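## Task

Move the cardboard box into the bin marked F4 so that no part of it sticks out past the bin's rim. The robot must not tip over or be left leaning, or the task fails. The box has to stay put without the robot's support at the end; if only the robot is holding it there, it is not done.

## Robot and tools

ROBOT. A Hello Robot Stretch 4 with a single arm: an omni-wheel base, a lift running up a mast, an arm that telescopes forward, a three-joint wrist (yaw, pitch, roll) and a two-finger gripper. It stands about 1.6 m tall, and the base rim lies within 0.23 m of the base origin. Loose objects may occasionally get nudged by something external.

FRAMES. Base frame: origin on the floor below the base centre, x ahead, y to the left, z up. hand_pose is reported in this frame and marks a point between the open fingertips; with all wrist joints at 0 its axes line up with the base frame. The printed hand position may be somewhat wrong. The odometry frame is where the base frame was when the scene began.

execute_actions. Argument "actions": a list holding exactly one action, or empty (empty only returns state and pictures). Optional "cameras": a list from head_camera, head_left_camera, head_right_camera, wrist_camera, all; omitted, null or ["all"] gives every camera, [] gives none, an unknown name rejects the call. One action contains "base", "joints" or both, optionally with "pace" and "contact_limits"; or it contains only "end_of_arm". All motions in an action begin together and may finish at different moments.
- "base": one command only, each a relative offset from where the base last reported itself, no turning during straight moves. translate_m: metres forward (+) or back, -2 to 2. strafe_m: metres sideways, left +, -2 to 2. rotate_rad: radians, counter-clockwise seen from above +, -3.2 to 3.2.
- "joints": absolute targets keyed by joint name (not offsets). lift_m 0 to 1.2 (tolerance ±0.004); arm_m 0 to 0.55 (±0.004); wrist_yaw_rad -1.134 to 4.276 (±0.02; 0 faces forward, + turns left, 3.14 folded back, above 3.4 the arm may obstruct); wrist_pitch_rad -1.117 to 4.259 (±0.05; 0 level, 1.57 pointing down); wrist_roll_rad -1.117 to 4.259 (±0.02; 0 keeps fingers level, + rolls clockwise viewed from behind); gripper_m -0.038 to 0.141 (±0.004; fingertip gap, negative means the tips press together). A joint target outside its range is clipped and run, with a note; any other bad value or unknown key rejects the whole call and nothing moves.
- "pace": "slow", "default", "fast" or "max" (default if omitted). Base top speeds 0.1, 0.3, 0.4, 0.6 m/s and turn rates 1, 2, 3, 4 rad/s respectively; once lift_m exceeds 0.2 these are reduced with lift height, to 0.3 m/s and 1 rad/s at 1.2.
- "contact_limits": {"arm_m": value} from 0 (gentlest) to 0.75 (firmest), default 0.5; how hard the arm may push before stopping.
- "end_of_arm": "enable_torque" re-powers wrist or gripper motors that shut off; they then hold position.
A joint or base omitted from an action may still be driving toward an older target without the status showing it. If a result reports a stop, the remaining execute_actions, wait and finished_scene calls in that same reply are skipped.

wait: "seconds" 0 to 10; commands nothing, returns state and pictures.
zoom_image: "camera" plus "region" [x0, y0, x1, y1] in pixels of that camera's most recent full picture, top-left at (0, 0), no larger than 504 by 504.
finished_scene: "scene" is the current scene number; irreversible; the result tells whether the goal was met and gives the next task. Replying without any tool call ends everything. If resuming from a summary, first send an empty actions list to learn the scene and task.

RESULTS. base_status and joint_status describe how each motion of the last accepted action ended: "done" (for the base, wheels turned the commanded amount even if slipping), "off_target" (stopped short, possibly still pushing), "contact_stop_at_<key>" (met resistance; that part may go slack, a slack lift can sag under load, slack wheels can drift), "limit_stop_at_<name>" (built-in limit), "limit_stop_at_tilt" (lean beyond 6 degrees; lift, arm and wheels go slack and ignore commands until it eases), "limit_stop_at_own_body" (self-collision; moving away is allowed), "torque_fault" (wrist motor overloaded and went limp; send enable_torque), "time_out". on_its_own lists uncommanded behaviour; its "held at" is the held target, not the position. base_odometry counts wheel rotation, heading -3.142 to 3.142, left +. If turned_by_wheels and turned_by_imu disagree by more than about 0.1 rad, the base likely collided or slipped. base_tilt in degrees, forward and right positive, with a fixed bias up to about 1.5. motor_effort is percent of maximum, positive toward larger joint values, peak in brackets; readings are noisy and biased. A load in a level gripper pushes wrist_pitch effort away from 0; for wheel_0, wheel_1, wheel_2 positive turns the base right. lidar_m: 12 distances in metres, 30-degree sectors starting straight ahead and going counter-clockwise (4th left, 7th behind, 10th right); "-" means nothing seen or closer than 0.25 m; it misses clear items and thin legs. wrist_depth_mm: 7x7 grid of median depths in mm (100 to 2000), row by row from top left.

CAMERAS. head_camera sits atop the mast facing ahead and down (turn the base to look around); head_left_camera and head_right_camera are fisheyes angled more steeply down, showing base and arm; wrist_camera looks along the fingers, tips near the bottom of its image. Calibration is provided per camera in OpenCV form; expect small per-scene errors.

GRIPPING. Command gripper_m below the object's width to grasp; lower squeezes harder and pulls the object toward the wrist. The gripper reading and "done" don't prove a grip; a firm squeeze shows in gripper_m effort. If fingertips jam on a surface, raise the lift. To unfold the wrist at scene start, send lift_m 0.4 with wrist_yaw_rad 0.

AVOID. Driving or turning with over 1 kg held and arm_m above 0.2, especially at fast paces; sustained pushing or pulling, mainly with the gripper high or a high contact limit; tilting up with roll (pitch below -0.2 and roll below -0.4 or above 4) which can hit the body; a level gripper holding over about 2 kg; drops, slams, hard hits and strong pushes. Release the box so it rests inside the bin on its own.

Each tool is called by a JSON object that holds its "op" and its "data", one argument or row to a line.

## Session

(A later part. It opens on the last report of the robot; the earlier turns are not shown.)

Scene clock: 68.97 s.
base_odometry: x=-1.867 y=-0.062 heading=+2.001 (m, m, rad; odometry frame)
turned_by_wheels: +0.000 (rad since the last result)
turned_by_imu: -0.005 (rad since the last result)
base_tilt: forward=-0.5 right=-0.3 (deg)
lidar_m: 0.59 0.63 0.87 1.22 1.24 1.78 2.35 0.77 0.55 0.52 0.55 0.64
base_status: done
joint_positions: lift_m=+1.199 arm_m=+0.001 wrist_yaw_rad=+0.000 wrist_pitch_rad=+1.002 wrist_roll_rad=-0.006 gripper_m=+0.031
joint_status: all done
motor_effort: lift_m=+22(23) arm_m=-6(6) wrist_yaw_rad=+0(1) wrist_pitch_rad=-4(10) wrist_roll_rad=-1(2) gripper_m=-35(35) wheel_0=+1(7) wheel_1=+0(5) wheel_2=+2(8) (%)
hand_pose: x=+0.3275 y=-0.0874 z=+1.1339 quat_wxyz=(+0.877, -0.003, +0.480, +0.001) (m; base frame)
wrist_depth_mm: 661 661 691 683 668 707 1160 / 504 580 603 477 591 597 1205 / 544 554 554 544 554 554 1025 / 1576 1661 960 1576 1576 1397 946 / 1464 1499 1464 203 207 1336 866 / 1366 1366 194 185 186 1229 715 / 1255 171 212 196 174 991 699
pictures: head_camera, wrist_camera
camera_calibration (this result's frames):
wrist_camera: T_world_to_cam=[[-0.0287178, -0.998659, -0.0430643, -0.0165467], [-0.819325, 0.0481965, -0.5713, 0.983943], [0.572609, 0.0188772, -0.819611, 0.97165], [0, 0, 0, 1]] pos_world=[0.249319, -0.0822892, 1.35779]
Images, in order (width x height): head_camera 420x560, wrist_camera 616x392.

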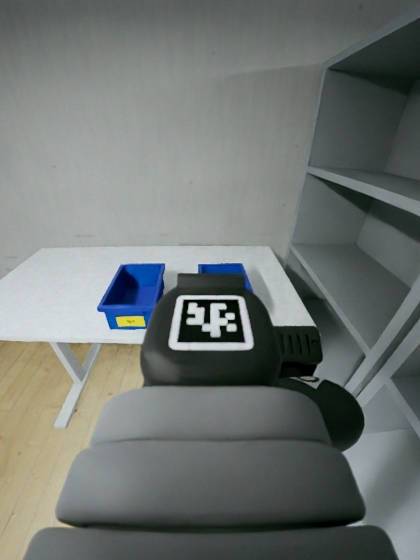

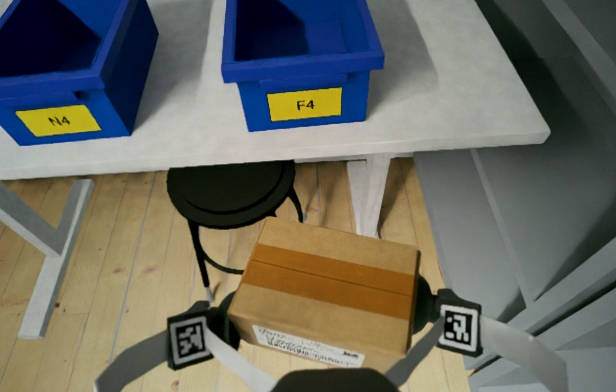

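{"op": "execute_actions", "data": {
  "actions": [
    {"base":{"strafe_m":0.035},"joints":{"arm_m":0.5}}
  ],
  "cameras": []
}}

{"op": "execute_actions", "data": {
  "actions": [
    {"joints":{"lift_m":1.1}}
  ],
  "cameras": ["wrist_camera"]
}}

{"op": "execute_actions", "data": {
  "actions": [
    {"joints":{"gripper_m":0.11}}
  ],
  "cameras": []
}}

{"op": "execute_actions", "data": {
  "actions": [
    {"joints":{"lift_m":1.19,"arm_m":0.3}}
  ],
  "cameras": ["wrist_camera"]
}}

Scene clock: 71.67 s.
base_odometry: x=-1.899 y=-0.076 heading=+2.002 (m, m, rad; odometry frame)
turned_by_wheels: +0.000 (rad since the last result)
turned_by_imu: +0.000 (rad since the last result)
base_tilt: forward=-0.3 right=-0.3 (deg)
lidar_m: 0.59 0.62 0.87 1.18 1.22 1.67 2.36 0.82 0.59 0.56 0.58 0.63
base_status: done
joint_positions: lift_m=+1.199 arm_m=+0.499 wrist_yaw_rad=+0.000 wrist_pitch_rad=+1.002 wrist_roll_rad=-0.006 gripper_m=+0.031
joint_status: all done
motor_effort: lift_m=+23(23) arm_m=+7(9) wrist_yaw_rad=-1(2) wrist_pitch_rad=-5(7) wrist_roll_rad=-2(1) gripper_m=-36(36) wheel_0=+2(7) wheel_1=+1(5) wheel_2=+1(1) (%)
hand_pose: x=+0.8252 y=-0.0874 z=+1.1339 quat_wxyz=(+0.877, -0.003, +0.480, +0.002) (m; base frame)
wrist_depth_mm: 668 683 668 676 668 668 683 / 640 634 621 615 603 597 750 / 564 554 549 539 535 525 535 / 504 500 492 488 345 473 466 / 353 452 359 204 206 430 427 / 347 413 194 185 186 290 392 / 345 171 213 197 174 255 353
pictures: none
No camera images: the call's "cameras" was empty. Leave "cameras" out to get every camera's image.

Scene clock: 73.10 s.
base_odometry: x=-1.899 y=-0.076 heading=+2.002 (m, m, rad; odometry frame)
turned_by_wheels: +0.000 (rad since the last result)
turned_by_imu: +0.000 (rad since the last result)
base_tilt: forward=-0.2 right=-0.3 (deg)
lidar_m: 0.60 0.63 0.85 1.17 1.23 1.67 2.35 0.84 0.59 0.55 0.57 0.63
base_status: not commanded
joint_positions: lift_m=+1.100 arm_m=+0.499 wrist_yaw_rad=+0.000 wrist_pitch_rad=+1.002 wrist_roll_rad=-0.006 gripper_m=+0.031
joint_status: all done
motor_effort: lift_m=+18(21) arm_m=+7(6) wrist_yaw_rad=+2(2) wrist_pitch_rad=-5(5) wrist_roll_rad=-2(1) gripper_m=-36(34) wheel_0=+1(2) wheel_1=+1(1) wheel_2=+1(1) (%)
hand_pose: x=+0.8252 y=-0.0875 z=+1.0354 quat_wxyz=(+0.877, -0.003, +0.480, +0.001) (m; base frame)
wrist_depth_mm: 564 549 544 525 521 512 504 / 488 477 473 462 452 449 445 / 427 424 257 260 264 382 394 / 379 375 279 307 315 241 355 / 338 336 260 204 206 215 324 / 314 306 194 185 186 186 286 / 290 170 189 197 174 198 138
pictures: wrist_camera
camera_calibration (this result's frames):
wrist_camera: T_world_to_cam=[[-0.0289616, -0.998652, -0.0430715, -0.00632738], [-0.819172, 0.0484052, -0.571502, 1.33552], [0.572816, 0.0187313, -0.81947, 0.605597], [0, 0, 0, 1]] pos_world=[0.746945, -0.0823088, 1.25925]
Images, in order (width x height): wrist_camera 616x392.

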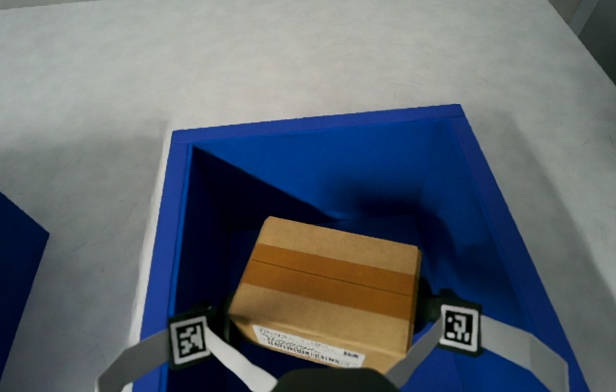

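Scene clock: 74.73 s.
base_odometry: x=-1.899 y=-0.076 heading=+2.002 (m, m, rad; odometry frame)
turned_by_wheels: +0.000 (rad since the last result)
turned_by_imu: +0.000 (rad since the last result)
base_tilt: forward=-0.4 right=-0.5 (deg)
lidar_m: 0.60 0.63 0.86 1.18 1.21 1.69 2.35 0.83 0.58 0.54 0.58 0.62
base_status: not commanded
joint_positions: lift_m=+1.100 arm_m=+0.499 wrist_yaw_rad=+0.000 wrist_pitch_rad=+1.002 wrist_roll_rad=-0.006 gripper_m=+0.110
joint_status: all done
motor_effort: lift_m=+18(18) arm_m=+7(7) wrist_yaw_rad=+0(1) wrist_pitch_rad=-5(5) wrist_roll_rad=-1(1) gripper_m=+1(34) wheel_0=+1(1) wheel_1=+1(1) wheel_2=+1(0) (%)
hand_pose: x=+0.8252 y=-0.0875 z=+1.0354 quat_wxyz=(+0.877, -0.003, +0.480, +0.001) (m; base frame)
wrist_depth_mm: 564 554 539 530 517 512 512 / 488 477 473 462 455 449 445 / 427 421 258 262 263 389 394 / 382 373 290 310 307 244 355 / 338 330 322 332 304 214 324 / 312 204 217 243 240 189 297 / 289 179 256 169 272 182 168
pictures: none
No camera images: the call's "cameras" was empty. Leave "cameras" out to get every camera's image.

Scene clock: 76.43 s.
base_odometry: x=-1.899 y=-0.076 heading=+2.002 (m, m, rad; odometry frame)
turned_by_wheels: +0.000 (rad since the last result)
turned_by_imu: +0.000 (rad since the last result)
base_tilt: forward=-0.3 right=-0.3 (deg)
lidar_m: 0.58 0.62 0.86 1.19 1.19 1.67 2.35 0.83 0.58 0.55 0.58 0.63
base_status: not commanded
joint_positions: lift_m=+1.190 arm_m=+0.301 wrist_yaw_rad=+0.000 wrist_pitch_rad=+1.001 wrist_roll_rad=-0.006 gripper_m=+0.110
joint_status: all done
motor_effort: lift_m=+23(24) arm_m=-7(5) wrist_yaw_rad=+0(3) wrist_pitch_rad=-6(6) wrist_roll_rad=-2(2) gripper_m=+0(1) wheel_0=+1(1) wheel_1=+1(1) wheel_2=+1(1) (%)
hand_pose: x=+0.6276 y=-0.0874 z=+1.1250 quat_wxyz=(+0.877, -0.003, +0.480, +0.001) (m; base frame)
wrist_depth_mm: 723 715 699 691 676 668 854 / 469 603 597 449 559 580 960 / 500 521 508 492 462 512 525 / 392 473 473 436 415 469 459 / 355 433 424 430 410 415 418 / 342 402 267 392 273 373 382 / 375 370 364 283 359 359 375
pictures: wrist_camera
camera_calibration (this result's frames):
wrist_camera: T_world_to_cam=[[-0.0287387, -0.998658, -0.0430771, -0.00829281], [-0.819071, 0.0482293, -0.571662, 1.22493], [0.572972, 0.0188544, -0.819358, 0.792027], [0, 0, 0, 1]] pos_world=[0.549255, -0.0822922, 1.34884]
Images, in order (width x height): wrist_camera 616x392.

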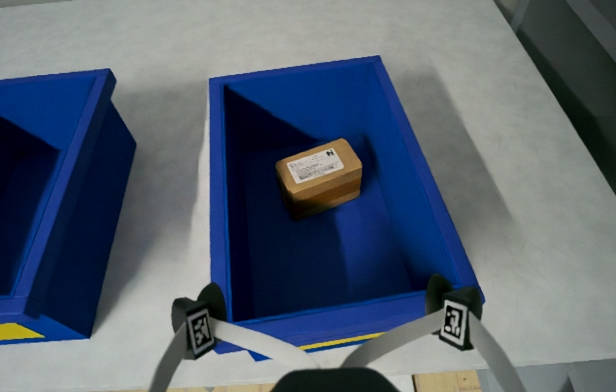

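{"op": "finished_scene", "data": {
  "scene": 1
}}

The scene is finished: the task was done.


## Next scene

Move the cardboard box into the bin marked C7 so that no part of it sticks out past the bin's rim. The robot must not tip over or be left leaning, or the task fails. The box has to stay put without the robot's support at the end; if only the robot is holding it there, it is not done.

{"op": "execute_actions", "data": {
  "actions": [
    {"joints":{"lift_m":0.9,"wrist_yaw_rad":0,"gripper_m":0.14,"wrist_pitch_rad":0.5}}
  ]
}}

Scene clock: 3.60 s.
base_odometry: x=+0.000 y=+0.000 heading=+0.000 (m, m, rad; odometry frame)
turned_by_wheels: +0.000 (rad since the last result)
turned_by_imu: +0.000 (rad since the last result)
base_tilt: forward=-0.4 right=-0.3 (deg)
lidar_m: 0.95 1.01 1.42 2.23 1.01 0.76 0.71 0.77 0.71 0.66 0.70 0.98
base_status: not commanded
joint_positions: lift_m=+0.900 arm_m=+0.000 wrist_yaw_rad=+0.000 wrist_pitch_rad=+0.502 wrist_roll_rad=-0.006 gripper_m=+0.140
joint_status: all done
motor_effort: lift_m=+24(25) arm_m=+0(1) wrist_yaw_rad=+1(6) wrist_pitch_rad=-4(6) wrist_roll_rad=-1(2) gripper_m=-1(1) wheel_0=+0(0) wheel_1=+0(0) wheel_2=+0(0) (%)
hand_pose: x=+0.4240 y=-0.0873 z=+0.9392 quat_wxyz=(+0.969, -0.003, +0.248, +0.001) (m; base frame)
wrist_depth_mm: 683 676 676 668 668 661 661 / 732 732 715 715 707 699 699 / 798 759 768 759 759 750 741 / 831 831 831 809 820 798 798 / 917 891 904 878 878 878 866 / 976 960 931 960 946 206 960 / 1098 1078 1078 160 1025 1008 1025
pictures: head_camera, head_left_camera, head_right_camera, wrist_camera
camera_calibration (this result's frames):
wrist_camera: T_world_to_cam=[[-0.00418971, -0.998662, -0.0515375, -0.024516], [-0.445117, 0.0480131, -0.894185, 1.0963], [0.895463, 0.0191938, -0.444722, 0.267827], [0, 0, 0, 1]] pos_world=[0.24805, -0.0822606, 1.09814]
Images, in order (width x height): head_camera 420x560, head_left_camera 420x672, head_right_camera 420x672, wrist_camera 616x392.

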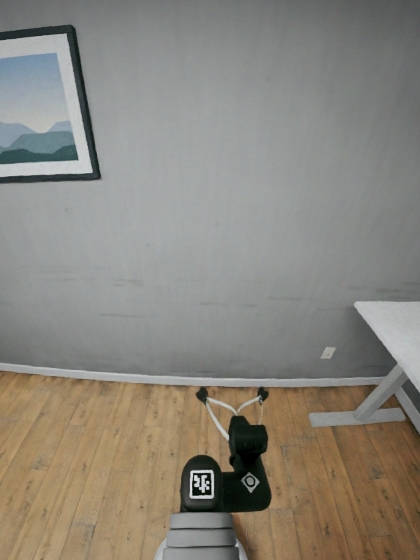

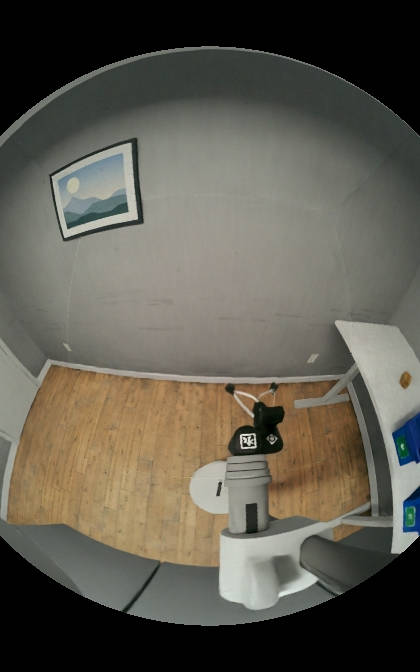

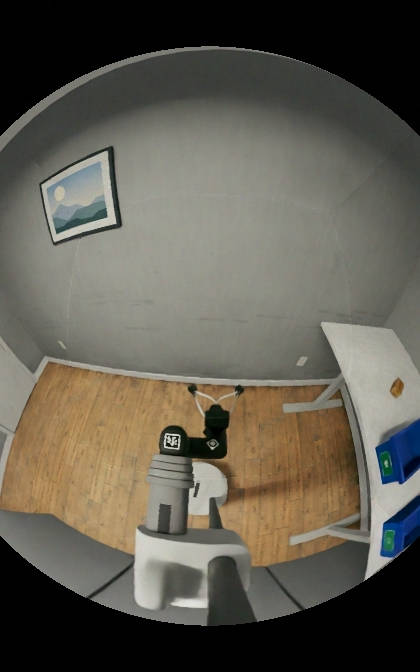

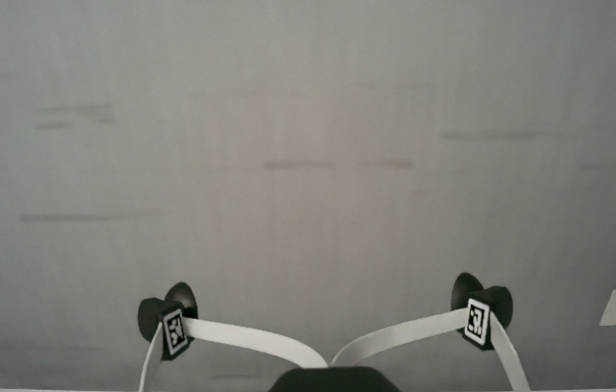

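{"op": "execute_actions", "data": {
  "actions": [
    {"base":{"rotate_rad":-1.6}}
  ],
  "cameras": ["wrist_camera","head_camera"]
}}

Scene clock: 5.83 s.
base_odometry: x=+0.000 y=+0.000 heading=-1.600 (m, m, rad; odometry frame)
turned_by_wheels: -1.600 (rad since the last result)
turned_by_imu: -1.585 (rad since the last result)
base_tilt: forward=-0.3 right=-0.4 (deg)
lidar_m: 0.67 0.69 0.97 0.95 1.01 1.34 2.24 1.06 0.78 0.73 0.76 0.71
base_status: done
joint_positions: lift_m=+0.900 arm_m=+0.000 wrist_yaw_rad=+0.000 wrist_pitch_rad=+0.502 wrist_roll_rad=-0.006 gripper_m=+0.140
joint_status: not commanded
motor_effort: lift_m=+22(24) arm_m=+0(0) wrist_yaw_rad=-1(2) wrist_pitch_rad=-6(6) wrist_roll_rad=-1(2) gripper_m=+0(0) wheel_0=+1(7) wheel_1=+0(6) wheel_2=+0(5) (%)
hand_pose: x=+0.4240 y=-0.0874 z=+0.9393 quat_wxyz=(+0.969, -0.003, +0.248, +0.001) (m; base frame)
wrist_depth_mm: 1138 1118 691 1138 1118 445 459 / 976 741 477 621 640 477 484 / 517 492 484 500 492 484 504 / 1366 1397 1397 1397 1366 1255 1042 / 1499 1537 1537 1537 1499 1281 1042 / 1160 1576 1537 1576 1576 206 1060 / 1229 1308 1308 160 1229 1182 1078
pictures: head_camera, wrist_camera
camera_calibration (this result's frames):
wrist_camera: T_world_to_cam=[[-0.00452483, -0.998661, -0.0515372, -0.0244525], [-0.445163, 0.0481609, -0.894153, 1.09639], [0.895438, 0.0188966, -0.444785, 0.267949], [0, 0, 0, 1]] pos_world=[0.248029, -0.0822861, 1.09826]
Images, in order (width x height): head_camera 420x560, wrist_camera 616x392.

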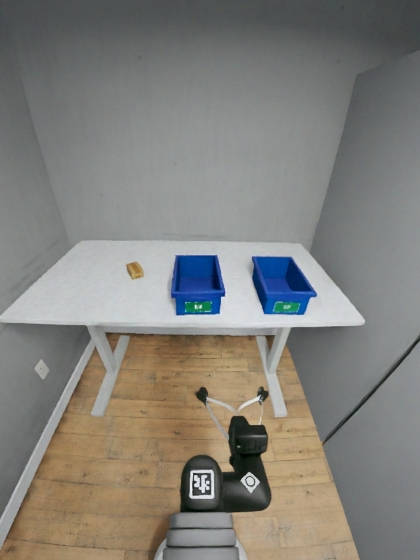

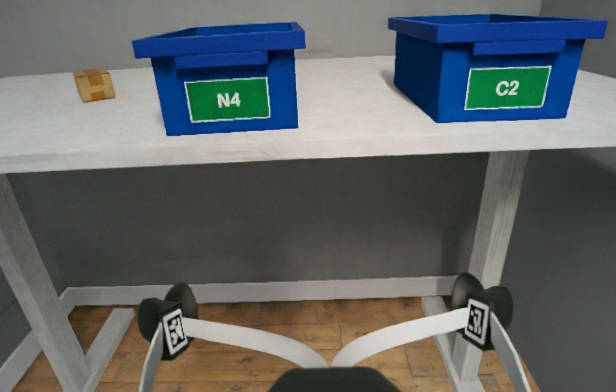

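{"op": "execute_actions", "data": {
  "actions": [
    {"base":{"strafe_m":0.49},"joints":{"lift_m":1.15,"wrist_pitch_rad":1.0}}
  ],
  "cameras": []
}}

{"op": "execute_actions", "data": {
  "actions": [
    {"base":{"translate_m":0.25},"joints":{"arm_m":0.25}}
  ],
  "cameras": ["wrist_camera"]
}}

Scene clock: 9.00 s.
base_odometry: x=+0.490 y=-0.014 heading=-1.600 (m, m, rad; odometry frame)
turned_by_wheels: +0.000 (rad since the last result)
turned_by_imu: +0.001 (rad since the last result)
base_tilt: forward=-0.3 right=-0.3 (deg)
lidar_m: 0.67 0.67 0.48 0.45 0.50 0.62 1.94 1.76 1.29 1.24 1.00 0.70
base_status: done
joint_positions: lift_m=+1.150 arm_m=+0.000 wrist_yaw_rad=+0.000 wrist_pitch_rad=+1.001 wrist_roll_rad=-0.006 gripper_m=+0.140
joint_status: all done
motor_effort: lift_m=+23(24) arm_m=+0(0) wrist_yaw_rad=+2(1) wrist_pitch_rad=-3(7) wrist_roll_rad=-1(1) gripper_m=-2(1) wheel_0=+0(9) wheel_1=-1(9) wheel_2=+1(1) (%)
hand_pose: x=+0.3267 y=-0.0874 z=+1.0850 quat_wxyz=(+0.877, -0.003, +0.480, +0.001) (m; base frame)
wrist_depth_mm: 741 654 640 627 615 585 530 / 569 569 574 564 564 564 564 / 820 1205 1708 1756 1708 1708 1661 / 820 1229 1618 1708 1618 1537 1576 / 820 1160 1430 1464 1464 1430 1397 / 798 1025 1308 1336 1366 207 1308 / 798 1025 1255 160 1205 1182 1205
pictures: none
No camera images: the call's "cameras" was empty. Leave "cameras" out to get every camera's image.

Scene clock: 11.30 s.
base_odometry: x=+0.483 y=-0.264 heading=-1.600 (m, m, rad; odometry frame)
turned_by_wheels: +0.000 (rad since the last result)
turned_by_imu: -0.001 (rad since the last result)
base_tilt: forward=-0.3 right=-0.3 (deg)
lidar_m: 0.42 0.44 0.49 0.45 0.47 0.68 1.93 1.75 1.29 1.22 0.63 0.45
base_status: done
joint_positions: lift_m=+1.150 arm_m=+0.249 wrist_yaw_rad=+0.000 wrist_pitch_rad=+1.001 wrist_roll_rad=-0.006 gripper_m=+0.140
joint_status: all done
motor_effort: lift_m=+23(23) arm_m=+7(6) wrist_yaw_rad=+1(2) wrist_pitch_rad=-3(4) wrist_roll_rad=-2(2) gripper_m=+0(0) wheel_0=+0(5) wheel_1=+0(6) wheel_2=+2(8) (%)
hand_pose: x=+0.5753 y=-0.0874 z=+1.0850 quat_wxyz=(+0.877, -0.003, +0.480, +0.002) (m; base frame)
wrist_depth_mm: 707 654 634 627 609 609 609 / 569 559 554 544 539 530 521 / 496 496 488 473 427 469 469 / 449 439 436 433 418 424 415 / 402 397 397 397 392 384 382 / 370 357 355 357 355 208 349 / 338 332 329 160 322 320 320
pictures: wrist_camera
camera_calibration (this result's frames):
wrist_camera: T_world_to_cam=[[-0.0284891, -0.998665, -0.043088, -0.0116116], [-0.818917, 0.0480363, -0.571899, 1.15941], [0.573205, 0.0189926, -0.819192, 0.788929], [0, 0, 0, 1]] pos_world=[0.496915, -0.0822739, 1.30885]
Images, in order (width x height): wrist_camera 616x392.

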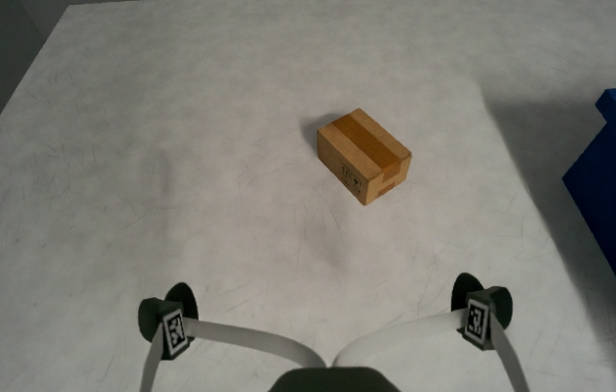

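{"op": "execute_actions", "data": {
  "actions": [
    {"base":{"strafe_m":-0.05},"joints":{"arm_m":0.46,"wrist_roll_rad":-0.6}}
  ],
  "cameras": []
}}

{"op": "execute_actions", "data": {
  "actions": [
    {"joints":{"lift_m":1.065}}
  ],
  "cameras": ["wrist_camera"]
}}

Scene clock: 13.23 s.
base_odometry: x=+0.433 y=-0.263 heading=-1.600 (m, m, rad; odometry frame)
turned_by_wheels: +0.000 (rad since the last result)
turned_by_imu: +0.000 (rad since the last result)
base_tilt: forward=-0.2 right=-0.4 (deg)
lidar_m: 0.41 0.45 0.54 0.51 0.54 0.75 2.20 1.68 1.24 1.18 0.65 0.44
base_status: done
joint_positions: lift_m=+1.150 arm_m=+0.459 wrist_yaw_rad=+0.000 wrist_pitch_rad=+1.001 wrist_roll_rad=-0.600 gripper_m=+0.140
joint_status: all done
motor_effort: lift_m=+23(23) arm_m=+7(4) wrist_yaw_rad=+1(2) wrist_pitch_rad=-3(4) wrist_roll_rad=-1(6) gripper_m=+2(1) wheel_0=-3(7) wheel_1=+2(7) wheel_2=+0(2) (%)
hand_pose: x=+0.7852 y=-0.0874 z=+1.0850 quat_wxyz=(+0.838, -0.259, +0.459, +0.142) (m; base frame)
wrist_depth_mm: 436 477 517 574 564 504 466 / 404 430 469 504 564 559 508 / 370 397 427 455 500 554 564 / 343 368 392 421 452 496 535 / 322 340 359 384 418 449 477 / 301 310 320 309 379 207 433 / 283 294 307 160 351 368 399
pictures: none
No camera images: the call's "cameras" was empty. Leave "cameras" out to get every camera's image.

Scene clock: 14.57 s.
base_odometry: x=+0.433 y=-0.263 heading=-1.600 (m, m, rad; odometry frame)
turned_by_wheels: +0.000 (rad since the last result)
turned_by_imu: +0.000 (rad since the last result)
base_tilt: forward=-0.3 right=-0.3 (deg)
lidar_m: 0.41 0.43 0.52 0.50 0.53 0.74 2.21 1.68 1.23 1.17 0.63 0.45
base_status: not commanded
joint_positions: lift_m=+1.065 arm_m=+0.459 wrist_yaw_rad=+0.000 wrist_pitch_rad=+1.001 wrist_roll_rad=-0.600 gripper_m=+0.140
joint_status: all done
motor_effort: lift_m=+17(22) arm_m=+7(8) wrist_yaw_rad=+2(2) wrist_pitch_rad=-1(4) wrist_roll_rad=-2(2) gripper_m=+1(0) wheel_0=-2(2) wheel_1=+2(2) wheel_2=+0(0) (%)
hand_pose: x=+0.7852 y=-0.0874 z=+1.0005 quat_wxyz=(+0.838, -0.259, +0.459, +0.142) (m; base frame)
wrist_depth_mm: 332 357 392 430 477 496 466 / 306 325 353 387 421 469 500 / 281 298 324 349 377 415 452 / 260 278 297 317 343 373 402 / 243 257 273 239 312 336 362 / 228 236 254 219 285 208 330 / 214 223 235 160 264 277 300
pictures: wrist_camera
camera_calibration (this result's frames):
wrist_camera: T_world_to_cam=[[0.448583, -0.854329, 0.262481, -0.677014], [-0.697839, -0.518299, -0.494354, 1.06086], [0.558385, 0.0385889, -0.828684, 0.622185], [0, 0, 0, 1]] pos_world=[0.696585, -0.0525615, 1.21774]
Images, in order (width x height): wrist_camera 616x392.

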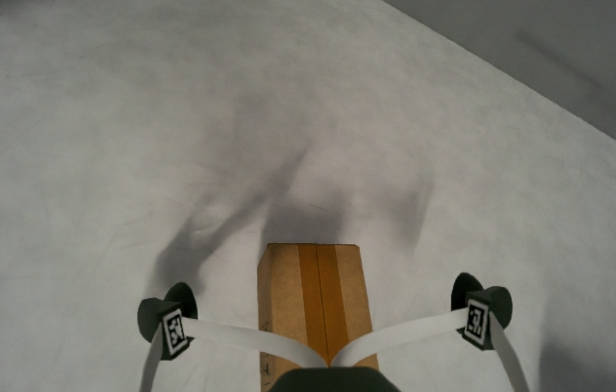

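{"op": "execute_actions", "data": {
  "actions": [
    {"joints":{"gripper_m":0.09,"lift_m":1.045}}
  ],
  "cameras": []
}}

{"op": "execute_actions", "data": {
  "actions": [
    {"joints":{"gripper_m":0.01}}
  ],
  "cameras": []
}}

{"op": "execute_actions", "data": {
  "actions": [
    {"joints":{"lift_m":1.15,"arm_m":0}}
  ],
  "cameras": []
}}

{"op": "execute_actions", "data": {
  "actions": [
    {"base":{"rotate_rad":-2.85},"joints":{"wrist_roll_rad":0}}
  ],
  "cameras": ["wrist_camera","head_camera"]
}}

Scene clock: 16.27 s.
base_odometry: x=+0.433 y=-0.263 heading=-1.599 (m, m, rad; odometry frame)
turned_by_wheels: +0.001 (rad since the last result)
turned_by_imu: +0.009 (rad since the last result)
base_tilt: forward=-0.3 right=-0.4 (deg)
lidar_m: 0.41 0.44 0.52 0.50 0.52 0.76 2.29 1.68 1.23 1.16 0.63 0.44
base_status: not commanded
joint_positions: lift_m=+1.046 arm_m=+0.459 wrist_yaw_rad=+0.002 wrist_pitch_rad=+1.001 wrist_roll_rad=-0.598 gripper_m=+0.090
joint_status: all done
motor_effort: lift_m=+7(19) arm_m=+7(7) wrist_yaw_rad=-7(7) wrist_pitch_rad=-3(15) wrist_roll_rad=-8(7) gripper_m=-7(8) wheel_0=+7(7) wheel_1=+5(5) wheel_2=+2(2) (%)
hand_pose: x=+0.7854 y=-0.0871 z=+0.9813 quat_wxyz=(+0.838, -0.259, +0.458, +0.142) (m; base frame)
wrist_depth_mm: 317 343 375 415 462 496 462 / 291 312 336 366 404 452 492 / 270 285 306 329 362 399 436 / 249 264 282 303 327 355 387 / 232 244 259 262 297 320 343 / 216 228 239 210 212 290 314 / 203 210 220 195 202 259 285
pictures: none
No camera images: the call's "cameras" was empty. Leave "cameras" out to get every camera's image.

Scene clock: 17.87 s.
base_odometry: x=+0.433 y=-0.263 heading=-1.599 (m, m, rad; odometry frame)
turned_by_wheels: -0.001 (rad since the last result)
turned_by_imu: -0.001 (rad since the last result)
base_tilt: forward=-0.2 right=-0.4 (deg)
lidar_m: 0.41 0.43 0.53 0.50 0.52 0.77 2.28 1.66 1.22 1.17 0.62 0.46
base_status: not commanded
joint_positions: lift_m=+1.045 arm_m=+0.459 wrist_yaw_rad=+0.000 wrist_pitch_rad=+1.002 wrist_roll_rad=-0.600 gripper_m=+0.011
joint_status: all done
motor_effort: lift_m=+17(17) arm_m=+7(7) wrist_yaw_rad=+1(8) wrist_pitch_rad=-5(7) wrist_roll_rad=-3(8) gripper_m=-30(32) wheel_0=+1(6) wheel_1=+2(5) wheel_2=+1(3) (%)
hand_pose: x=+0.7852 y=-0.0874 z=+0.9805 quat_wxyz=(+0.838, -0.259, +0.459, +0.142) (m; base frame)
wrist_depth_mm: 303 330 359 397 442 488 466 / 282 303 327 353 392 433 477 / 258 278 298 320 347 382 418 / 240 255 273 293 317 342 373 / 224 236 253 208 289 312 332 / 209 221 223 191 193 285 303 / 198 204 211 178 183 251 279
pictures: none
No camera images: the call's "cameras" was empty. Leave "cameras" out to get every camera's image.

Scene clock: 20.30 s.
base_odometry: x=+0.433 y=-0.263 heading=-1.600 (m, m, rad; odometry frame)
turned_by_wheels: +0.000 (rad since the last result)
turned_by_imu: +0.000 (rad since the last result)
base_tilt: forward=-0.3 right=-0.5 (deg)
lidar_m: 0.41 0.44 0.53 0.50 0.53 0.75 2.27 1.69 1.26 1.18 0.62 0.46
base_status: not commanded
joint_positions: lift_m=+1.150 arm_m=+0.001 wrist_yaw_rad=+0.000 wrist_pitch_rad=+1.002 wrist_roll_rad=-0.600 gripper_m=+0.011
joint_status: all done
motor_effort: lift_m=+24(25) arm_m=-7(9) wrist_yaw_rad=+0(2) wrist_pitch_rad=-7(6) wrist_roll_rad=-3(1) gripper_m=-34(29) wheel_0=+1(1) wheel_1=+1(2) wheel_2=+1(2) (%)
hand_pose: x=+0.3276 y=-0.0874 z=+1.0848 quat_wxyz=(+0.838, -0.259, +0.459, +0.142) (m; base frame)
wrist_depth_mm: 442 473 517 574 634 715 788 / 699 436 469 508 559 627 699 / 842 1008 430 462 508 554 603 / 946 1366 1366 424 452 492 517 / 1078 1255 1430 206 418 452 455 / 1138 1205 1255 190 192 413 415 / 1078 1118 1138 178 182 1366 402
pictures: none
No camera images: the call's "cameras" was empty. Leave "cameras" out to get every camera's image.

Scene clock: 24.07 s.
base_odometry: x=+0.433 y=-0.263 heading=+1.834 (m, m, rad; odometry frame)
turned_by_wheels: -2.850 (rad since the last result)
turned_by_imu: -2.823 (rad since the last result)
base_tilt: forward=-0.4 right=-0.4 (deg)
lidar_m: 2.48 1.33 1.16 0.82 0.47 0.41 0.42 0.52 0.49 0.51 0.62 1.14
base_status: done
joint_positions: lift_m=+1.150 arm_m=+0.001 wrist_yaw_rad=+0.000 wrist_pitch_rad=+1.002 wrist_roll_rad=+0.000 gripper_m=+0.011
joint_status: all done
motor_effort: lift_m=+23(24) arm_m=-7(7) wrist_yaw_rad=-1(0) wrist_pitch_rad=-6(5) wrist_roll_rad=+0(4) gripper_m=-30(30) wheel_0=+0(5) wheel_1=+2(5) wheel_2=+1(5) (%)
hand_pose: x=+0.3277 y=-0.0874 z=+1.0849 quat_wxyz=(+0.877, +0.000, +0.480, +0.000) (m; base frame)
wrist_depth_mm: 1308 1708 - - - - 1464 / 1366 1756 - - 1983 1983 1308 / 1397 1708 1808 1756 1808 1756 1255 / 1430 1661 1661 1618 1576 1576 1160 / 1464 1499 1430 207 1430 1430 1098 / 1397 1336 1308 190 193 1308 1008 / 1281 1229 1182 178 183 1182 904
pictures: head_camera, wrist_camera
camera_calibration (this result's frames):
wrist_camera: T_world_to_cam=[[-0.0335837, -0.998368, -0.046182, -0.0136487], [-0.819044, 0.0539731, -0.571187, 0.956381], [0.572747, 0.0186425, -0.81952, 0.931232], [0, 0, 0, 1]] pos_world=[0.249499, -0.0826058, 1.30881]
Images, in order (width x height): head_camera 420x560, wrist_camera 616x392.

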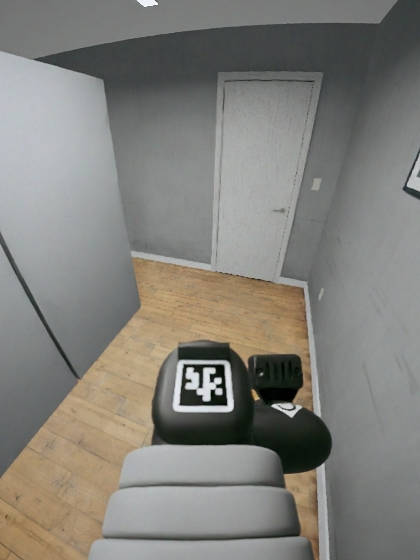

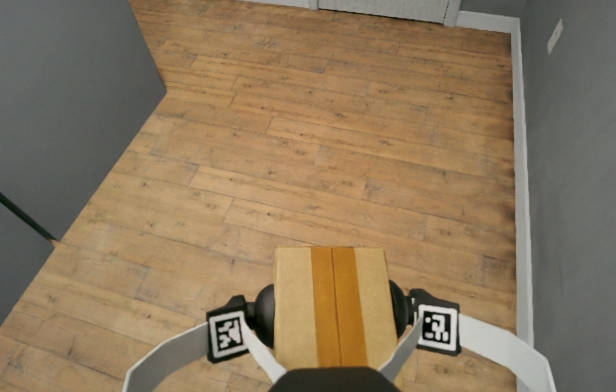

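{"op": "execute_actions", "data": {
  "actions": [
    {"base":{"translate_m":2.0}}
  ],
  "cameras": []
}}

{"op": "execute_actions", "data": {
  "actions": [
    {"base":{"rotate_rad":1.2},"joints":{"wrist_pitch_rad":0.5}}
  ],
  "cameras": ["head_camera"]
}}

{"op": "execute_actions", "data": {
  "actions": [
    {"base":{"translate_m":1.7}}
  ],
  "cameras": []
}}

{"op": "execute_actions", "data": {
  "actions": [
    {"base":{"rotate_rad":0.8}}
  ],
  "cameras": ["wrist_camera","head_camera"]
}}

Scene clock: 32.47 s.
base_odometry: x=-0.088 y=+1.668 heading=+1.834 (m, m, rad; odometry frame)
turned_by_wheels: +0.000 (rad since the last result)
turned_by_imu: -0.011 (rad since the last result)
base_tilt: forward=-0.2 right=-0.3 (deg)
lidar_m: 0.55 0.72 1.33 0.68 0.69 1.30 2.19 1.28 1.10 1.11 0.67 0.56
base_status: done
joint_positions: lift_m=+1.150 arm_m=+0.001 wrist_yaw_rad=+0.000 wrist_pitch_rad=+1.002 wrist_roll_rad=+0.000 gripper_m=+0.011
joint_status: not commanded
motor_effort: lift_m=+23(24) arm_m=-7(7) wrist_yaw_rad=+0(1) wrist_pitch_rad=-7(7) wrist_roll_rad=+0(1) gripper_m=-29(29) wheel_0=+0(5) wheel_1=+0(2) wheel_2=+0(7) (%)
hand_pose: x=+0.3277 y=-0.0874 z=+1.0849 quat_wxyz=(+0.877, +0.000, +0.480, +0.000) (m; base frame)
wrist_depth_mm: 504 469 433 375 357 332 319 / 603 554 508 442 404 377 353 / 759 676 603 525 477 439 404 / 991 866 759 647 569 512 477 / 1464 1255 1008 208 661 634 569 / 1397 1366 1160 191 192 750 699 / 1255 1229 1205 177 183 1078 866
pictures: none
No camera images: the call's "cameras" was empty. Leave "cameras" out to get every camera's image.

Scene clock: 34.80 s.
base_odometry: x=-0.088 y=+1.668 heading=+3.034 (m, m, rad; odometry frame)
turned_by_wheels: +1.200 (rad since the last result)
turned_by_imu: +1.188 (rad since the last result)
base_tilt: forward=-0.3 right=-0.4 (deg)
lidar_m: 1.85 0.68 0.78 1.82 1.72 1.18 1.09 0.88 0.63 0.57 0.62 0.79
base_status: done
joint_positions: lift_m=+1.150 arm_m=+0.001 wrist_yaw_rad=+0.000 wrist_pitch_rad=+0.503 wrist_roll_rad=+0.000 gripper_m=+0.011
joint_status: all done
motor_effort: lift_m=+23(23) arm_m=-7(7) wrist_yaw_rad=+0(0) wrist_pitch_rad=-11(11) wrist_roll_rad=+2(0) gripper_m=-33(29) wheel_0=-1(5) wheel_1=+0(4) wheel_2=-1(4) (%)
hand_pose: x=+0.4249 y=-0.0874 z=+1.1888 quat_wxyz=(+0.968, +0.000, +0.249, +0.000) (m; base frame)
wrist_depth_mm: - - - - 1661 960 691 / 741 - - - 1708 976 707 / 723 - - - 1808 1008 715 / 715 - - - 1921 1042 715 / 699 - - 207 1576 1042 741 / 676 1025 1863 191 192 931 750 / 683 820 1576 178 183 960 723
pictures: head_camera
Images, in order (width x height): head_camera 420x560.

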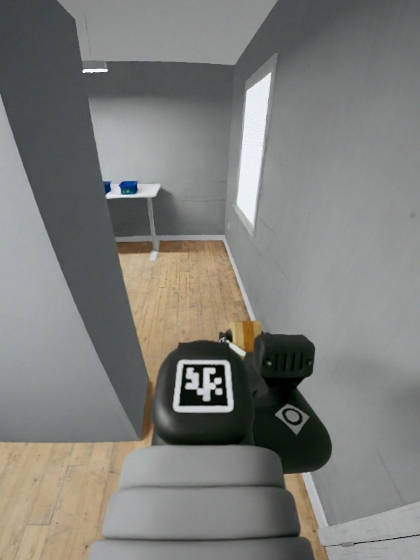

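Scene clock: 41.93 s.
base_odometry: x=-1.778 y=+1.851 heading=+3.034 (m, m, rad; odometry frame)
turned_by_wheels: +0.000 (rad since the last result)
turned_by_imu: -0.009 (rad since the last result)
base_tilt: forward=-0.4 right=-0.4 (deg)
lidar_m: 1.39 1.25 1.53 2.50 0.96 0.77 2.83 0.75 0.49 0.46 0.47 0.59
base_status: done
joint_positions: lift_m=+1.150 arm_m=+0.001 wrist_yaw_rad=+0.000 wrist_pitch_rad=+0.503 wrist_roll_rad=+0.000 gripper_m=+0.011
joint_status: not commanded
motor_effort: lift_m=+23(23) arm_m=-7(7) wrist_yaw_rad=+1(0) wrist_pitch_rad=-9(10) wrist_roll_rad=-1(1) gripper_m=-31(30) wheel_0=-1(4) wheel_1=+1(7) wheel_2=+2(8) (%)
hand_pose: x=+0.4250 y=-0.0874 z=+1.1888 quat_wxyz=(+0.969, +0.000, +0.249, +0.000) (m; base frame)
wrist_depth_mm: 1499 1537 1576 1618 1160 661 488 / 1576 1618 1618 1618 1205 699 500 / 1430 1756 1756 1863 1308 707 508 / 1336 1921 1921 1983 1336 715 517 / - - - 207 1098 741 525 / 1983 1921 1808 191 193 654 539 / 1661 1576 1537 178 182 691 517
pictures: none
No camera images: the call's "cameras" was empty. Leave "cameras" out to get every camera's image.

Scene clock: 43.90 s.
base_odometry: x=-1.778 y=+1.851 heading=-2.450 (m, m, rad; odometry frame)
turned_by_wheels: +0.800 (rad since the last result)
turned_by_imu: +0.792 (rad since the last result)
base_tilt: forward=-0.4 right=-0.3 (deg)
lidar_m: 1.29 2.01 1.43 0.76 0.87 1.09 0.56 0.47 0.46 0.50 0.77 1.26
base_status: done
joint_positions: lift_m=+1.150 arm_m=+0.001 wrist_yaw_rad=+0.000 wrist_pitch_rad=+0.503 wrist_roll_rad=+0.000 gripper_m=+0.011
joint_status: not commanded
motor_effort: lift_m=+23(23) arm_m=-7(7) wrist_yaw_rad=+1(1) wrist_pitch_rad=-10(8) wrist_roll_rad=+0(1) gripper_m=-29(31) wheel_0=+0(5) wheel_1=+0(4) wheel_2=-1(4) (%)
hand_pose: x=+0.4250 y=-0.0874 z=+1.1888 quat_wxyz=(+0.969, +0.000, +0.249, +0.000) (m; base frame)
wrist_depth_mm: - - - - 1756 1537 1366 / - - - 1708 1756 1576 1397 / - - - 1464 1255 1661 1499 / - - - - - 1808 1537 / - - - 207 1708 1863 1618 / - - 1863 190 193 1863 1661 / 1756 1576 1537 178 183 1499 1499
pictures: head_camera, wrist_camera
camera_calibration (this result's frames):
wrist_camera: T_world_to_cam=[[-0.00733534, -0.998369, -0.0566109, -0.00432127], [-0.446212, 0.0539317, -0.893301, 1.3199], [0.894897, 0.0187078, -0.44588, 0.379587], [0, 0, 0, 1]] pos_world=[0.249231, -0.0825997, 1.34807]
Images, in order (width x height): head_camera 420x560, wrist_camera 616x392.

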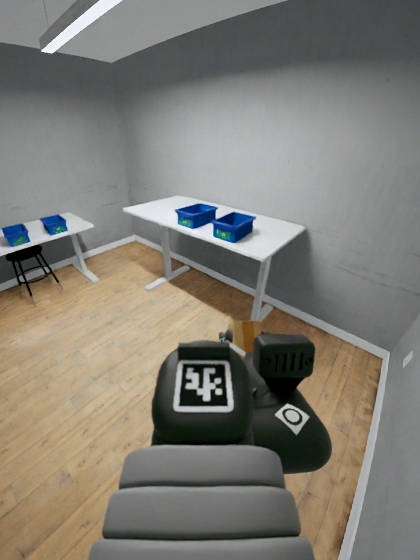

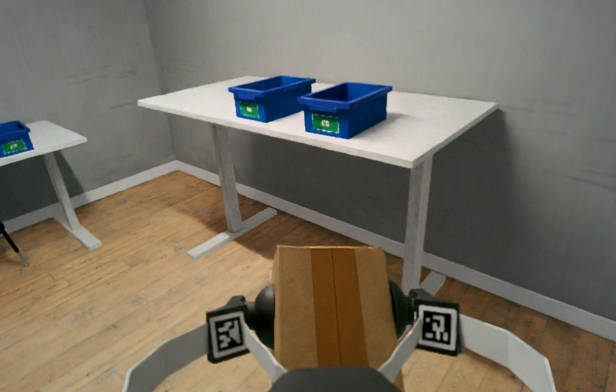

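{"op": "zoom_image", "data": {
  "camera": "wrist_camera",
  "region": [0,70,400,170]
}}

Region (0, 70, 400, 170) of wrist_camera's 616x392 image, scaled by 1.260; it fills the top 126 rows of this view, and the rest is white.

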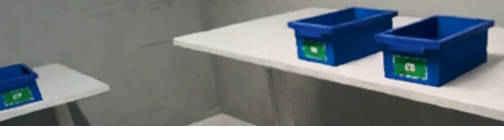

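{"op": "execute_actions", "data": {
  "actions": [
    {"base":{"rotate_rad":0.87},"joints":{"wrist_yaw_rad":-0.9,"wrist_pitch_rad":0.6}}
  ],
  "cameras": []
}}

{"op": "execute_actions", "data": {
  "actions": [
    {"base":{"translate_m":0.6}}
  ],
  "cameras": ["wrist_camera"]
}}

{"op": "execute_actions", "data": {
  "actions": [
    {"base":{"translate_m":0.9},"joints":{"wrist_yaw_rad":0,"wrist_pitch_rad":0.8}}
  ],
  "cameras": ["wrist_camera","head_camera"]
}}

Scene clock: 46.23 s.
base_odometry: x=-1.778 y=+1.851 heading=-1.580 (m, m, rad; odometry frame)
turned_by_wheels: +0.870 (rad since the last result)
turned_by_imu: +0.862 (rad since the last result)
base_tilt: forward=-0.3 right=-0.4 (deg)
lidar_m: 2.34 0.86 0.76 1.70 0.65 0.48 0.45 0.48 0.65 1.93 1.26 1.61
base_status: done
joint_positions: lift_m=+1.150 arm_m=+0.001 wrist_yaw_rad=-0.900 wrist_pitch_rad=+0.603 wrist_roll_rad=+0.000 gripper_m=+0.011
joint_status: all done
motor_effort: lift_m=+23(23) arm_m=-7(7) wrist_yaw_rad=+1(6) wrist_pitch_rad=-7(9) wrist_roll_rad=-1(1) gripper_m=-32(30) wheel_0=-2(5) wheel_1=-1(5) wheel_2=-1(4) (%)
hand_pose: x=+0.2516 y=-0.2405 z=+1.1644 quat_wxyz=(+0.860, +0.129, +0.267, -0.415) (m; base frame)
wrist_depth_mm: - - - - 1863 1661 1430 / - - - 1499 1308 1618 1537 / - - - - - 1863 1618 / - - - - - 1983 1756 / - - - 207 1863 - 1863 / 1808 1863 1708 191 193 1661 1661 / 1537 1464 1430 178 182 1336 1464
pictures: none
No camera images: the call's "cameras" was empty. Leave "cameras" out to get every camera's image.

Scene clock: 49.73 s.
base_odometry: x=-1.783 y=+1.251 heading=-1.580 (m, m, rad; odometry frame)
turned_by_wheels: +0.000 (rad since the last result)
turned_by_imu: -0.003 (rad since the last result)
base_tilt: forward=-0.3 right=-0.4 (deg)
lidar_m: 1.88 0.89 0.63 0.59 1.52 1.10 1.06 1.09 1.51 1.14 1.21 1.63
base_status: done
joint_positions: lift_m=+1.150 arm_m=+0.001 wrist_yaw_rad=-0.900 wrist_pitch_rad=+0.603 wrist_roll_rad=+0.000 gripper_m=+0.011
joint_status: not commanded
motor_effort: lift_m=+24(23) arm_m=-7(7) wrist_yaw_rad=-1(1) wrist_pitch_rad=-8(8) wrist_roll_rad=+0(2) gripper_m=-29(31) wheel_0=+0(5) wheel_1=+0(8) wheel_2=+0(8) (%)
hand_pose: x=+0.2515 y=-0.2405 z=+1.1644 quat_wxyz=(+0.860, +0.129, +0.267, -0.415) (m; base frame)
wrist_depth_mm: - - - - 1808 1661 1397 / - - - 1708 1182 1182 946 / 1661 - - - - 1808 991 / - - - - - - 1708 / - - - 206 - - 1808 / 1808 1808 1708 190 193 1661 1618 / 1537 1499 1464 178 183 1366 1397
pictures: wrist_camera
camera_calibration (this result's frames):
wrist_camera: T_world_to_cam=[[-0.790051, -0.61051, -0.0556486, 0.129198], [-0.288912, 0.450858, -0.844546, 1.22806], [0.540693, -0.651157, -0.532584, 0.55574], [0, 0, 0, 1]] pos_world=[0.15639, -0.112931, 1.34032]
Images, in order (width x height): wrist_camera 616x392.

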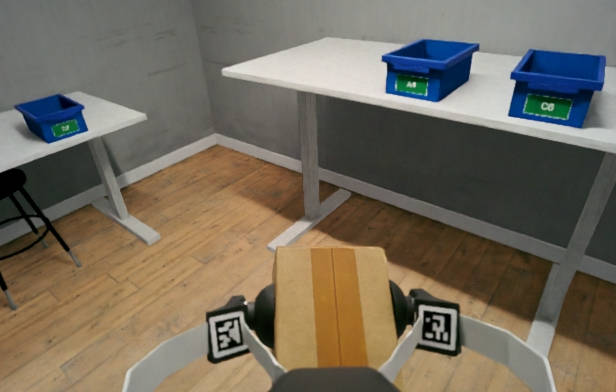

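Scene clock: 54.23 s.
base_odometry: x=-1.791 y=+0.352 heading=-1.580 (m, m, rad; odometry frame)
turned_by_wheels: +0.000 (rad since the last result)
turned_by_imu: -0.005 (rad since the last result)
base_tilt: forward=-0.2 right=-0.3 (deg)
lidar_m: 0.97 0.85 0.61 0.58 0.62 0.89 1.95 2.00 1.20 1.14 1.18 1.02
base_status: done
joint_positions: lift_m=+1.150 arm_m=+0.001 wrist_yaw_rad=+0.000 wrist_pitch_rad=+0.802 wrist_roll_rad=+0.000 gripper_m=+0.011
joint_status: all done
motor_effort: lift_m=+23(23) arm_m=-6(7) wrist_yaw_rad=+0(6) wrist_pitch_rad=-6(7) wrist_roll_rad=-1(0) gripper_m=-30(30) wheel_0=+0(6) wheel_1=+0(5) wheel_2=+0(8) (%)
hand_pose: x=+0.3727 y=-0.0874 z=+1.1206 quat_wxyz=(+0.921, +0.000, +0.390, +0.000) (m; base frame)
wrist_depth_mm: 1118 1499 1499 1499 1464 1430 1499 / 1618 1576 1308 1281 1098 1138 1060 / 1537 1078 1042 1025 991 1008 976 / 1205 1808 1921 1921 1863 1921 1921 / 1025 1661 1756 208 1537 1661 1618 / 1060 1464 1464 190 193 1464 1464 / 1255 1255 1255 178 183 1255 1255
pictures: head_camera, wrist_camera
camera_calibration (this result's frames):
wrist_camera: T_world_to_cam=[[-0.0240024, -0.998356, -0.0520589, -0.00749571], [-0.689578, 0.0542365, -0.722178, 1.13456], [0.723814, 0.0185646, -0.689745, 0.732926], [0, 0, 0, 1]] pos_world=[0.251684, -0.0826243, 1.32449]
Images, in order (width x height): head_camera 420x560, wrist_camera 616x392.

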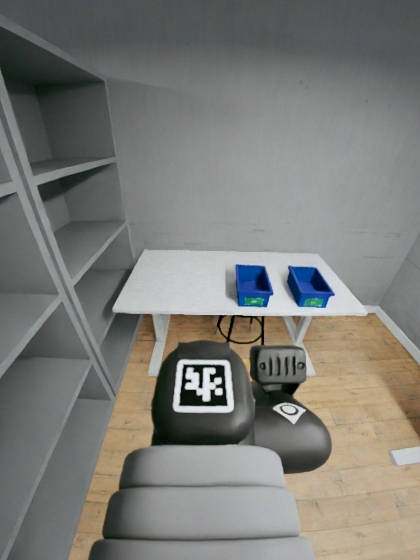

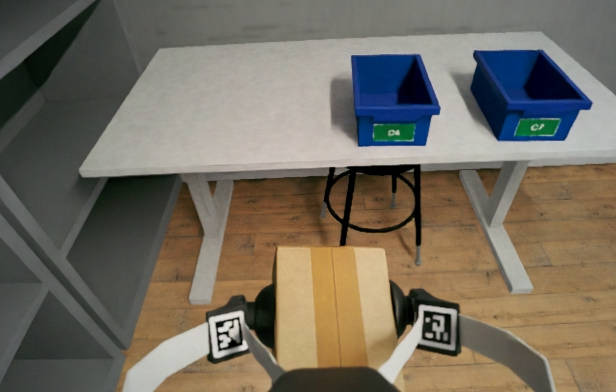

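{"op": "execute_actions", "data": {
  "actions": [
    {"base":{"strafe_m":-0.56},"joints":{"lift_m":1.0,"wrist_pitch_rad":1.0}}
  ],
  "cameras": []
}}

{"op": "execute_actions", "data": {
  "actions": [
    {"base":{"translate_m":0.42}}
  ],
  "cameras": ["wrist_camera"]
}}

Scene clock: 57.57 s.
base_odometry: x=-2.351 y=+0.357 heading=-1.580 (m, m, rad; odometry frame)
turned_by_wheels: +0.000 (rad since the last result)
turned_by_imu: -0.002 (rad since the last result)
base_tilt: forward=-0.2 right=-0.5 (deg)
lidar_m: 0.98 1.03 1.20 1.14 1.21 2.04 1.95 0.83 0.60 0.57 0.61 1.02
base_status: done
joint_positions: lift_m=+1.000 arm_m=+0.001 wrist_yaw_rad=+0.000 wrist_pitch_rad=+1.002 wrist_roll_rad=+0.000 gripper_m=+0.011
joint_status: all done
motor_effort: lift_m=+19(20) arm_m=-7(7) wrist_yaw_rad=-1(0) wrist_pitch_rad=-5(7) wrist_roll_rad=+0(0) gripper_m=-31(28) wheel_0=+0(8) wheel_1=+2(10) wheel_2=-1(2) (%)
hand_pose: x=+0.3276 y=-0.0874 z=+0.9353 quat_wxyz=(+0.877, +0.000, +0.480, +0.000) (m; base frame)
wrist_depth_mm: 842 820 831 1708 1229 1661 1756 / 1708 1808 1808 1808 1708 1756 1756 / 1661 1618 1576 1618 1576 1576 1499 / 1499 1430 1464 1430 1430 1397 1397 / 1366 1336 1336 207 1281 1281 1255 / 1205 1229 1160 191 191 1160 1138 / 1138 1078 1078 177 183 1025 1025
pictures: none
No camera images: the call's "cameras" was empty. Leave "cameras" out to get every camera's image.

Scene clock: 60.43 s.
base_odometry: x=-2.355 y=-0.063 heading=-1.580 (m, m, rad; odometry frame)
turned_by_wheels: +0.000 (rad since the last result)
turned_by_imu: -0.002 (rad since the last result)
base_tilt: forward=-0.1 right=-0.4 (deg)
lidar_m: 0.56 0.60 0.82 1.15 1.20 1.65 2.38 0.84 0.60 0.55 1.43 0.59
base_status: done
joint_positions: lift_m=+1.000 arm_m=+0.001 wrist_yaw_rad=+0.000 wrist_pitch_rad=+1.002 wrist_roll_rad=+0.000 gripper_m=+0.011
joint_status: not commanded
motor_effort: lift_m=+19(19) arm_m=-7(7) wrist_yaw_rad=+0(0) wrist_pitch_rad=-5(7) wrist_roll_rad=-1(0) gripper_m=-30(33) wheel_0=+1(6) wheel_1=+0(7) wheel_2=+0(8) (%)
hand_pose: x=+0.3276 y=-0.0874 z=+0.9353 quat_wxyz=(+0.877, +0.000, +0.480, +0.000) (m; base frame)
wrist_depth_mm: 654 676 788 707 732 778 1281 / 615 621 668 661 640 661 1430 / 539 580 597 549 574 580 1576 / 574 960 1366 1397 1336 1397 1366 / 1336 1336 1308 207 1281 1255 1229 / 1229 1205 1160 190 193 1160 1160 / 1118 1118 1060 178 184 1025 1042
pictures: wrist_camera
camera_calibration (this result's frames):
wrist_camera: T_world_to_cam=[[-0.0336481, -0.998361, -0.0462961, -0.0204143], [-0.819044, 0.0540911, -0.571176, 0.870865], [0.572744, 0.0186996, -0.819521, 0.808663], [0, 0, 0, 1]] pos_world=[0.249432, -0.0826086, 1.15919]
Images, in order (width x height): wrist_camera 616x392.

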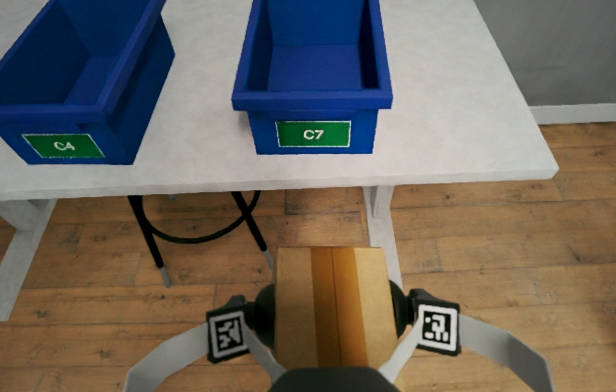

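{"op": "execute_actions", "data": {
  "actions": [
    {"base":{"strafe_m":0.02},"joints":{"arm_m":0.48}}
  ],
  "cameras": []
}}

{"op": "execute_actions", "data": {
  "actions": [
    {"joints":{"lift_m":0.875}}
  ],
  "cameras": []
}}

{"op": "execute_actions", "data": {
  "actions": [
    {"joints":{"gripper_m":0.1}}
  ],
  "cameras": []
}}

{"op": "execute_actions", "data": {
  "actions": [
    {"joints":{"lift_m":1.0,"arm_m":0.3}}
  ],
  "cameras": ["wrist_camera"]
}}

Scene clock: 63.10 s.
base_odometry: x=-2.335 y=-0.063 heading=-1.580 (m, m, rad; odometry frame)
turned_by_wheels: +0.000 (rad since the last result)
turned_by_imu: +0.000 (rad since the last result)
base_tilt: forward=-0.4 right=-0.3 (deg)
lidar_m: 0.57 0.59 0.85 1.12 1.19 1.64 2.36 0.86 0.63 0.59 1.44 0.60
base_status: done
joint_positions: lift_m=+1.000 arm_m=+0.479 wrist_yaw_rad=+0.000 wrist_pitch_rad=+1.002 wrist_roll_rad=+0.000 gripper_m=+0.011
joint_status: all done
motor_effort: lift_m=+19(19) arm_m=+7(6) wrist_yaw_rad=+0(0) wrist_pitch_rad=-5(6) wrist_roll_rad=+0(1) gripper_m=-30(31) wheel_0=+1(6) wheel_1=-1(6) wheel_2=+0(1) (%)
hand_pose: x=+0.8051 y=-0.0874 z=+0.9353 quat_wxyz=(+0.877, +0.000, +0.480, +0.000) (m; base frame)
wrist_depth_mm: 683 683 676 691 707 699 707 / 699 683 676 668 661 647 831 / 615 615 597 585 585 574 891 / 544 535 535 535 521 512 512 / 368 488 488 206 359 462 466 / 382 442 325 190 193 418 427 / 343 402 290 178 182 278 394
pictures: none
No camera images: the call's "cameras" was empty. Leave "cameras" out to get every camera's image.

Scene clock: 64.67 s.
base_odometry: x=-2.335 y=-0.063 heading=-1.580 (m, m, rad; odometry frame)
turned_by_wheels: +0.000 (rad since the last result)
turned_by_imu: +0.000 (rad since the last result)
base_tilt: forward=-0.3 right=-0.4 (deg)
lidar_m: 0.56 0.59 0.82 1.14 1.18 1.63 2.37 0.87 0.60 0.58 1.45 0.58
base_status: not commanded
joint_positions: lift_m=+0.875 arm_m=+0.479 wrist_yaw_rad=+0.000 wrist_pitch_rad=+1.002 wrist_roll_rad=+0.000 gripper_m=+0.011
joint_status: all done
motor_effort: lift_m=+18(18) arm_m=+7(7) wrist_yaw_rad=+0(2) wrist_pitch_rad=-6(6) wrist_roll_rad=-1(1) gripper_m=-31(31) wheel_0=+1(1) wheel_1=-1(1) wheel_2=+0(0) (%)
hand_pose: x=+0.8051 y=-0.0874 z=+0.8104 quat_wxyz=(+0.877, +0.000, +0.480, +0.000) (m; base frame)
wrist_depth_mm: 574 564 554 544 539 530 525 / 500 488 484 473 469 462 459 / 439 430 415 260 256 255 404 / 394 384 270 303 298 268 364 / 332 351 234 206 334 268 211 / 315 317 196 191 193 230 191 / 296 289 182 178 182 228 177
pictures: none
No camera images: the call's "cameras" was empty. Leave "cameras" out to get every camera's image.

Scene clock: 66.37 s.
base_odometry: x=-2.335 y=-0.063 heading=-1.580 (m, m, rad; odometry frame)
turned_by_wheels: +0.000 (rad since the last result)
turned_by_imu: +0.000 (rad since the last result)
base_tilt: forward=-0.2 right=-0.4 (deg)
lidar_m: 0.57 0.59 0.81 1.13 1.19 1.64 2.37 0.87 0.62 0.58 1.44 0.59
base_status: not commanded
joint_positions: lift_m=+0.875 arm_m=+0.479 wrist_yaw_rad=-0.001 wrist_pitch_rad=+1.002 wrist_roll_rad=+0.000 gripper_m=+0.100
joint_status: all done
motor_effort: lift_m=+18(18) arm_m=+7(7) wrist_yaw_rad=+2(1) wrist_pitch_rad=-7(5) wrist_roll_rad=+0(1) gripper_m=+0(30) wheel_0=+1(1) wheel_1=-1(1) wheel_2=+0(0) (%)
hand_pose: x=+0.8051 y=-0.0875 z=+0.8104 quat_wxyz=(+0.877, +0.000, +0.480, +0.000) (m; base frame)
wrist_depth_mm: 569 569 559 544 535 530 530 / 496 492 477 477 469 462 452 / 439 427 266 262 260 399 404 / 394 382 287 304 304 254 364 / 340 343 319 338 330 218 332 / 315 310 220 260 297 190 304 / 294 184 265 166 274 178 274
pictures: none
No camera images: the call's "cameras" was empty. Leave "cameras" out to get every camera's image.

Scene clock: 68.00 s.
base_odometry: x=-2.335 y=-0.063 heading=-1.580 (m, m, rad; odometry frame)
turned_by_wheels: +0.000 (rad since the last result)
turned_by_imu: +0.000 (rad since the last result)
base_tilt: forward=-0.2 right=-0.3 (deg)
lidar_m: 0.56 0.59 0.82 1.12 1.17 1.62 2.37 0.87 0.62 0.59 1.45 0.61
base_status: not commanded
joint_positions: lift_m=+1.000 arm_m=+0.301 wrist_yaw_rad=+0.000 wrist_pitch_rad=+1.001 wrist_roll_rad=+0.000 gripper_m=+0.100
joint_status: all done
motor_effort: lift_m=+24(26) arm_m=-7(7) wrist_yaw_rad=+1(1) wrist_pitch_rad=-5(5) wrist_roll_rad=-1(1) gripper_m=+0(1) wheel_0=+1(0) wheel_1=-1(1) wheel_2=+0(0) (%)
hand_pose: x=+0.6277 y=-0.0874 z=+0.9350 quat_wxyz=(+0.877, +0.000, +0.480, +0.000) (m; base frame)
wrist_depth_mm: 820 788 788 768 750 768 904 / 691 691 676 661 661 640 1042 / 492 496 580 512 512 580 1160 / 539 504 521 508 508 512 521 / 477 477 473 459 442 466 469 / 377 445 216 442 421 427 427 / 355 413 312 297 300 387 394
pictures: wrist_camera
camera_calibration (this result's frames):
wrist_camera: T_world_to_cam=[[-0.0337963, -0.998355, -0.0463104, -0.0102526], [-0.818796, 0.0542287, -0.571517, 1.11661], [0.573089, 0.0186036, -0.819282, 0.636098], [0, 0, 0, 1]] pos_world=[0.549386, -0.0826215, 1.15883]
Images, in order (width x height): wrist_camera 616x392.

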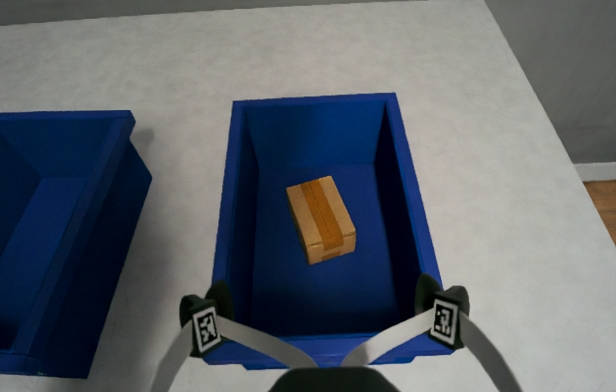

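{"op": "finished_scene", "data": {
  "scene": 2
}}

The scene is finished: the task was done.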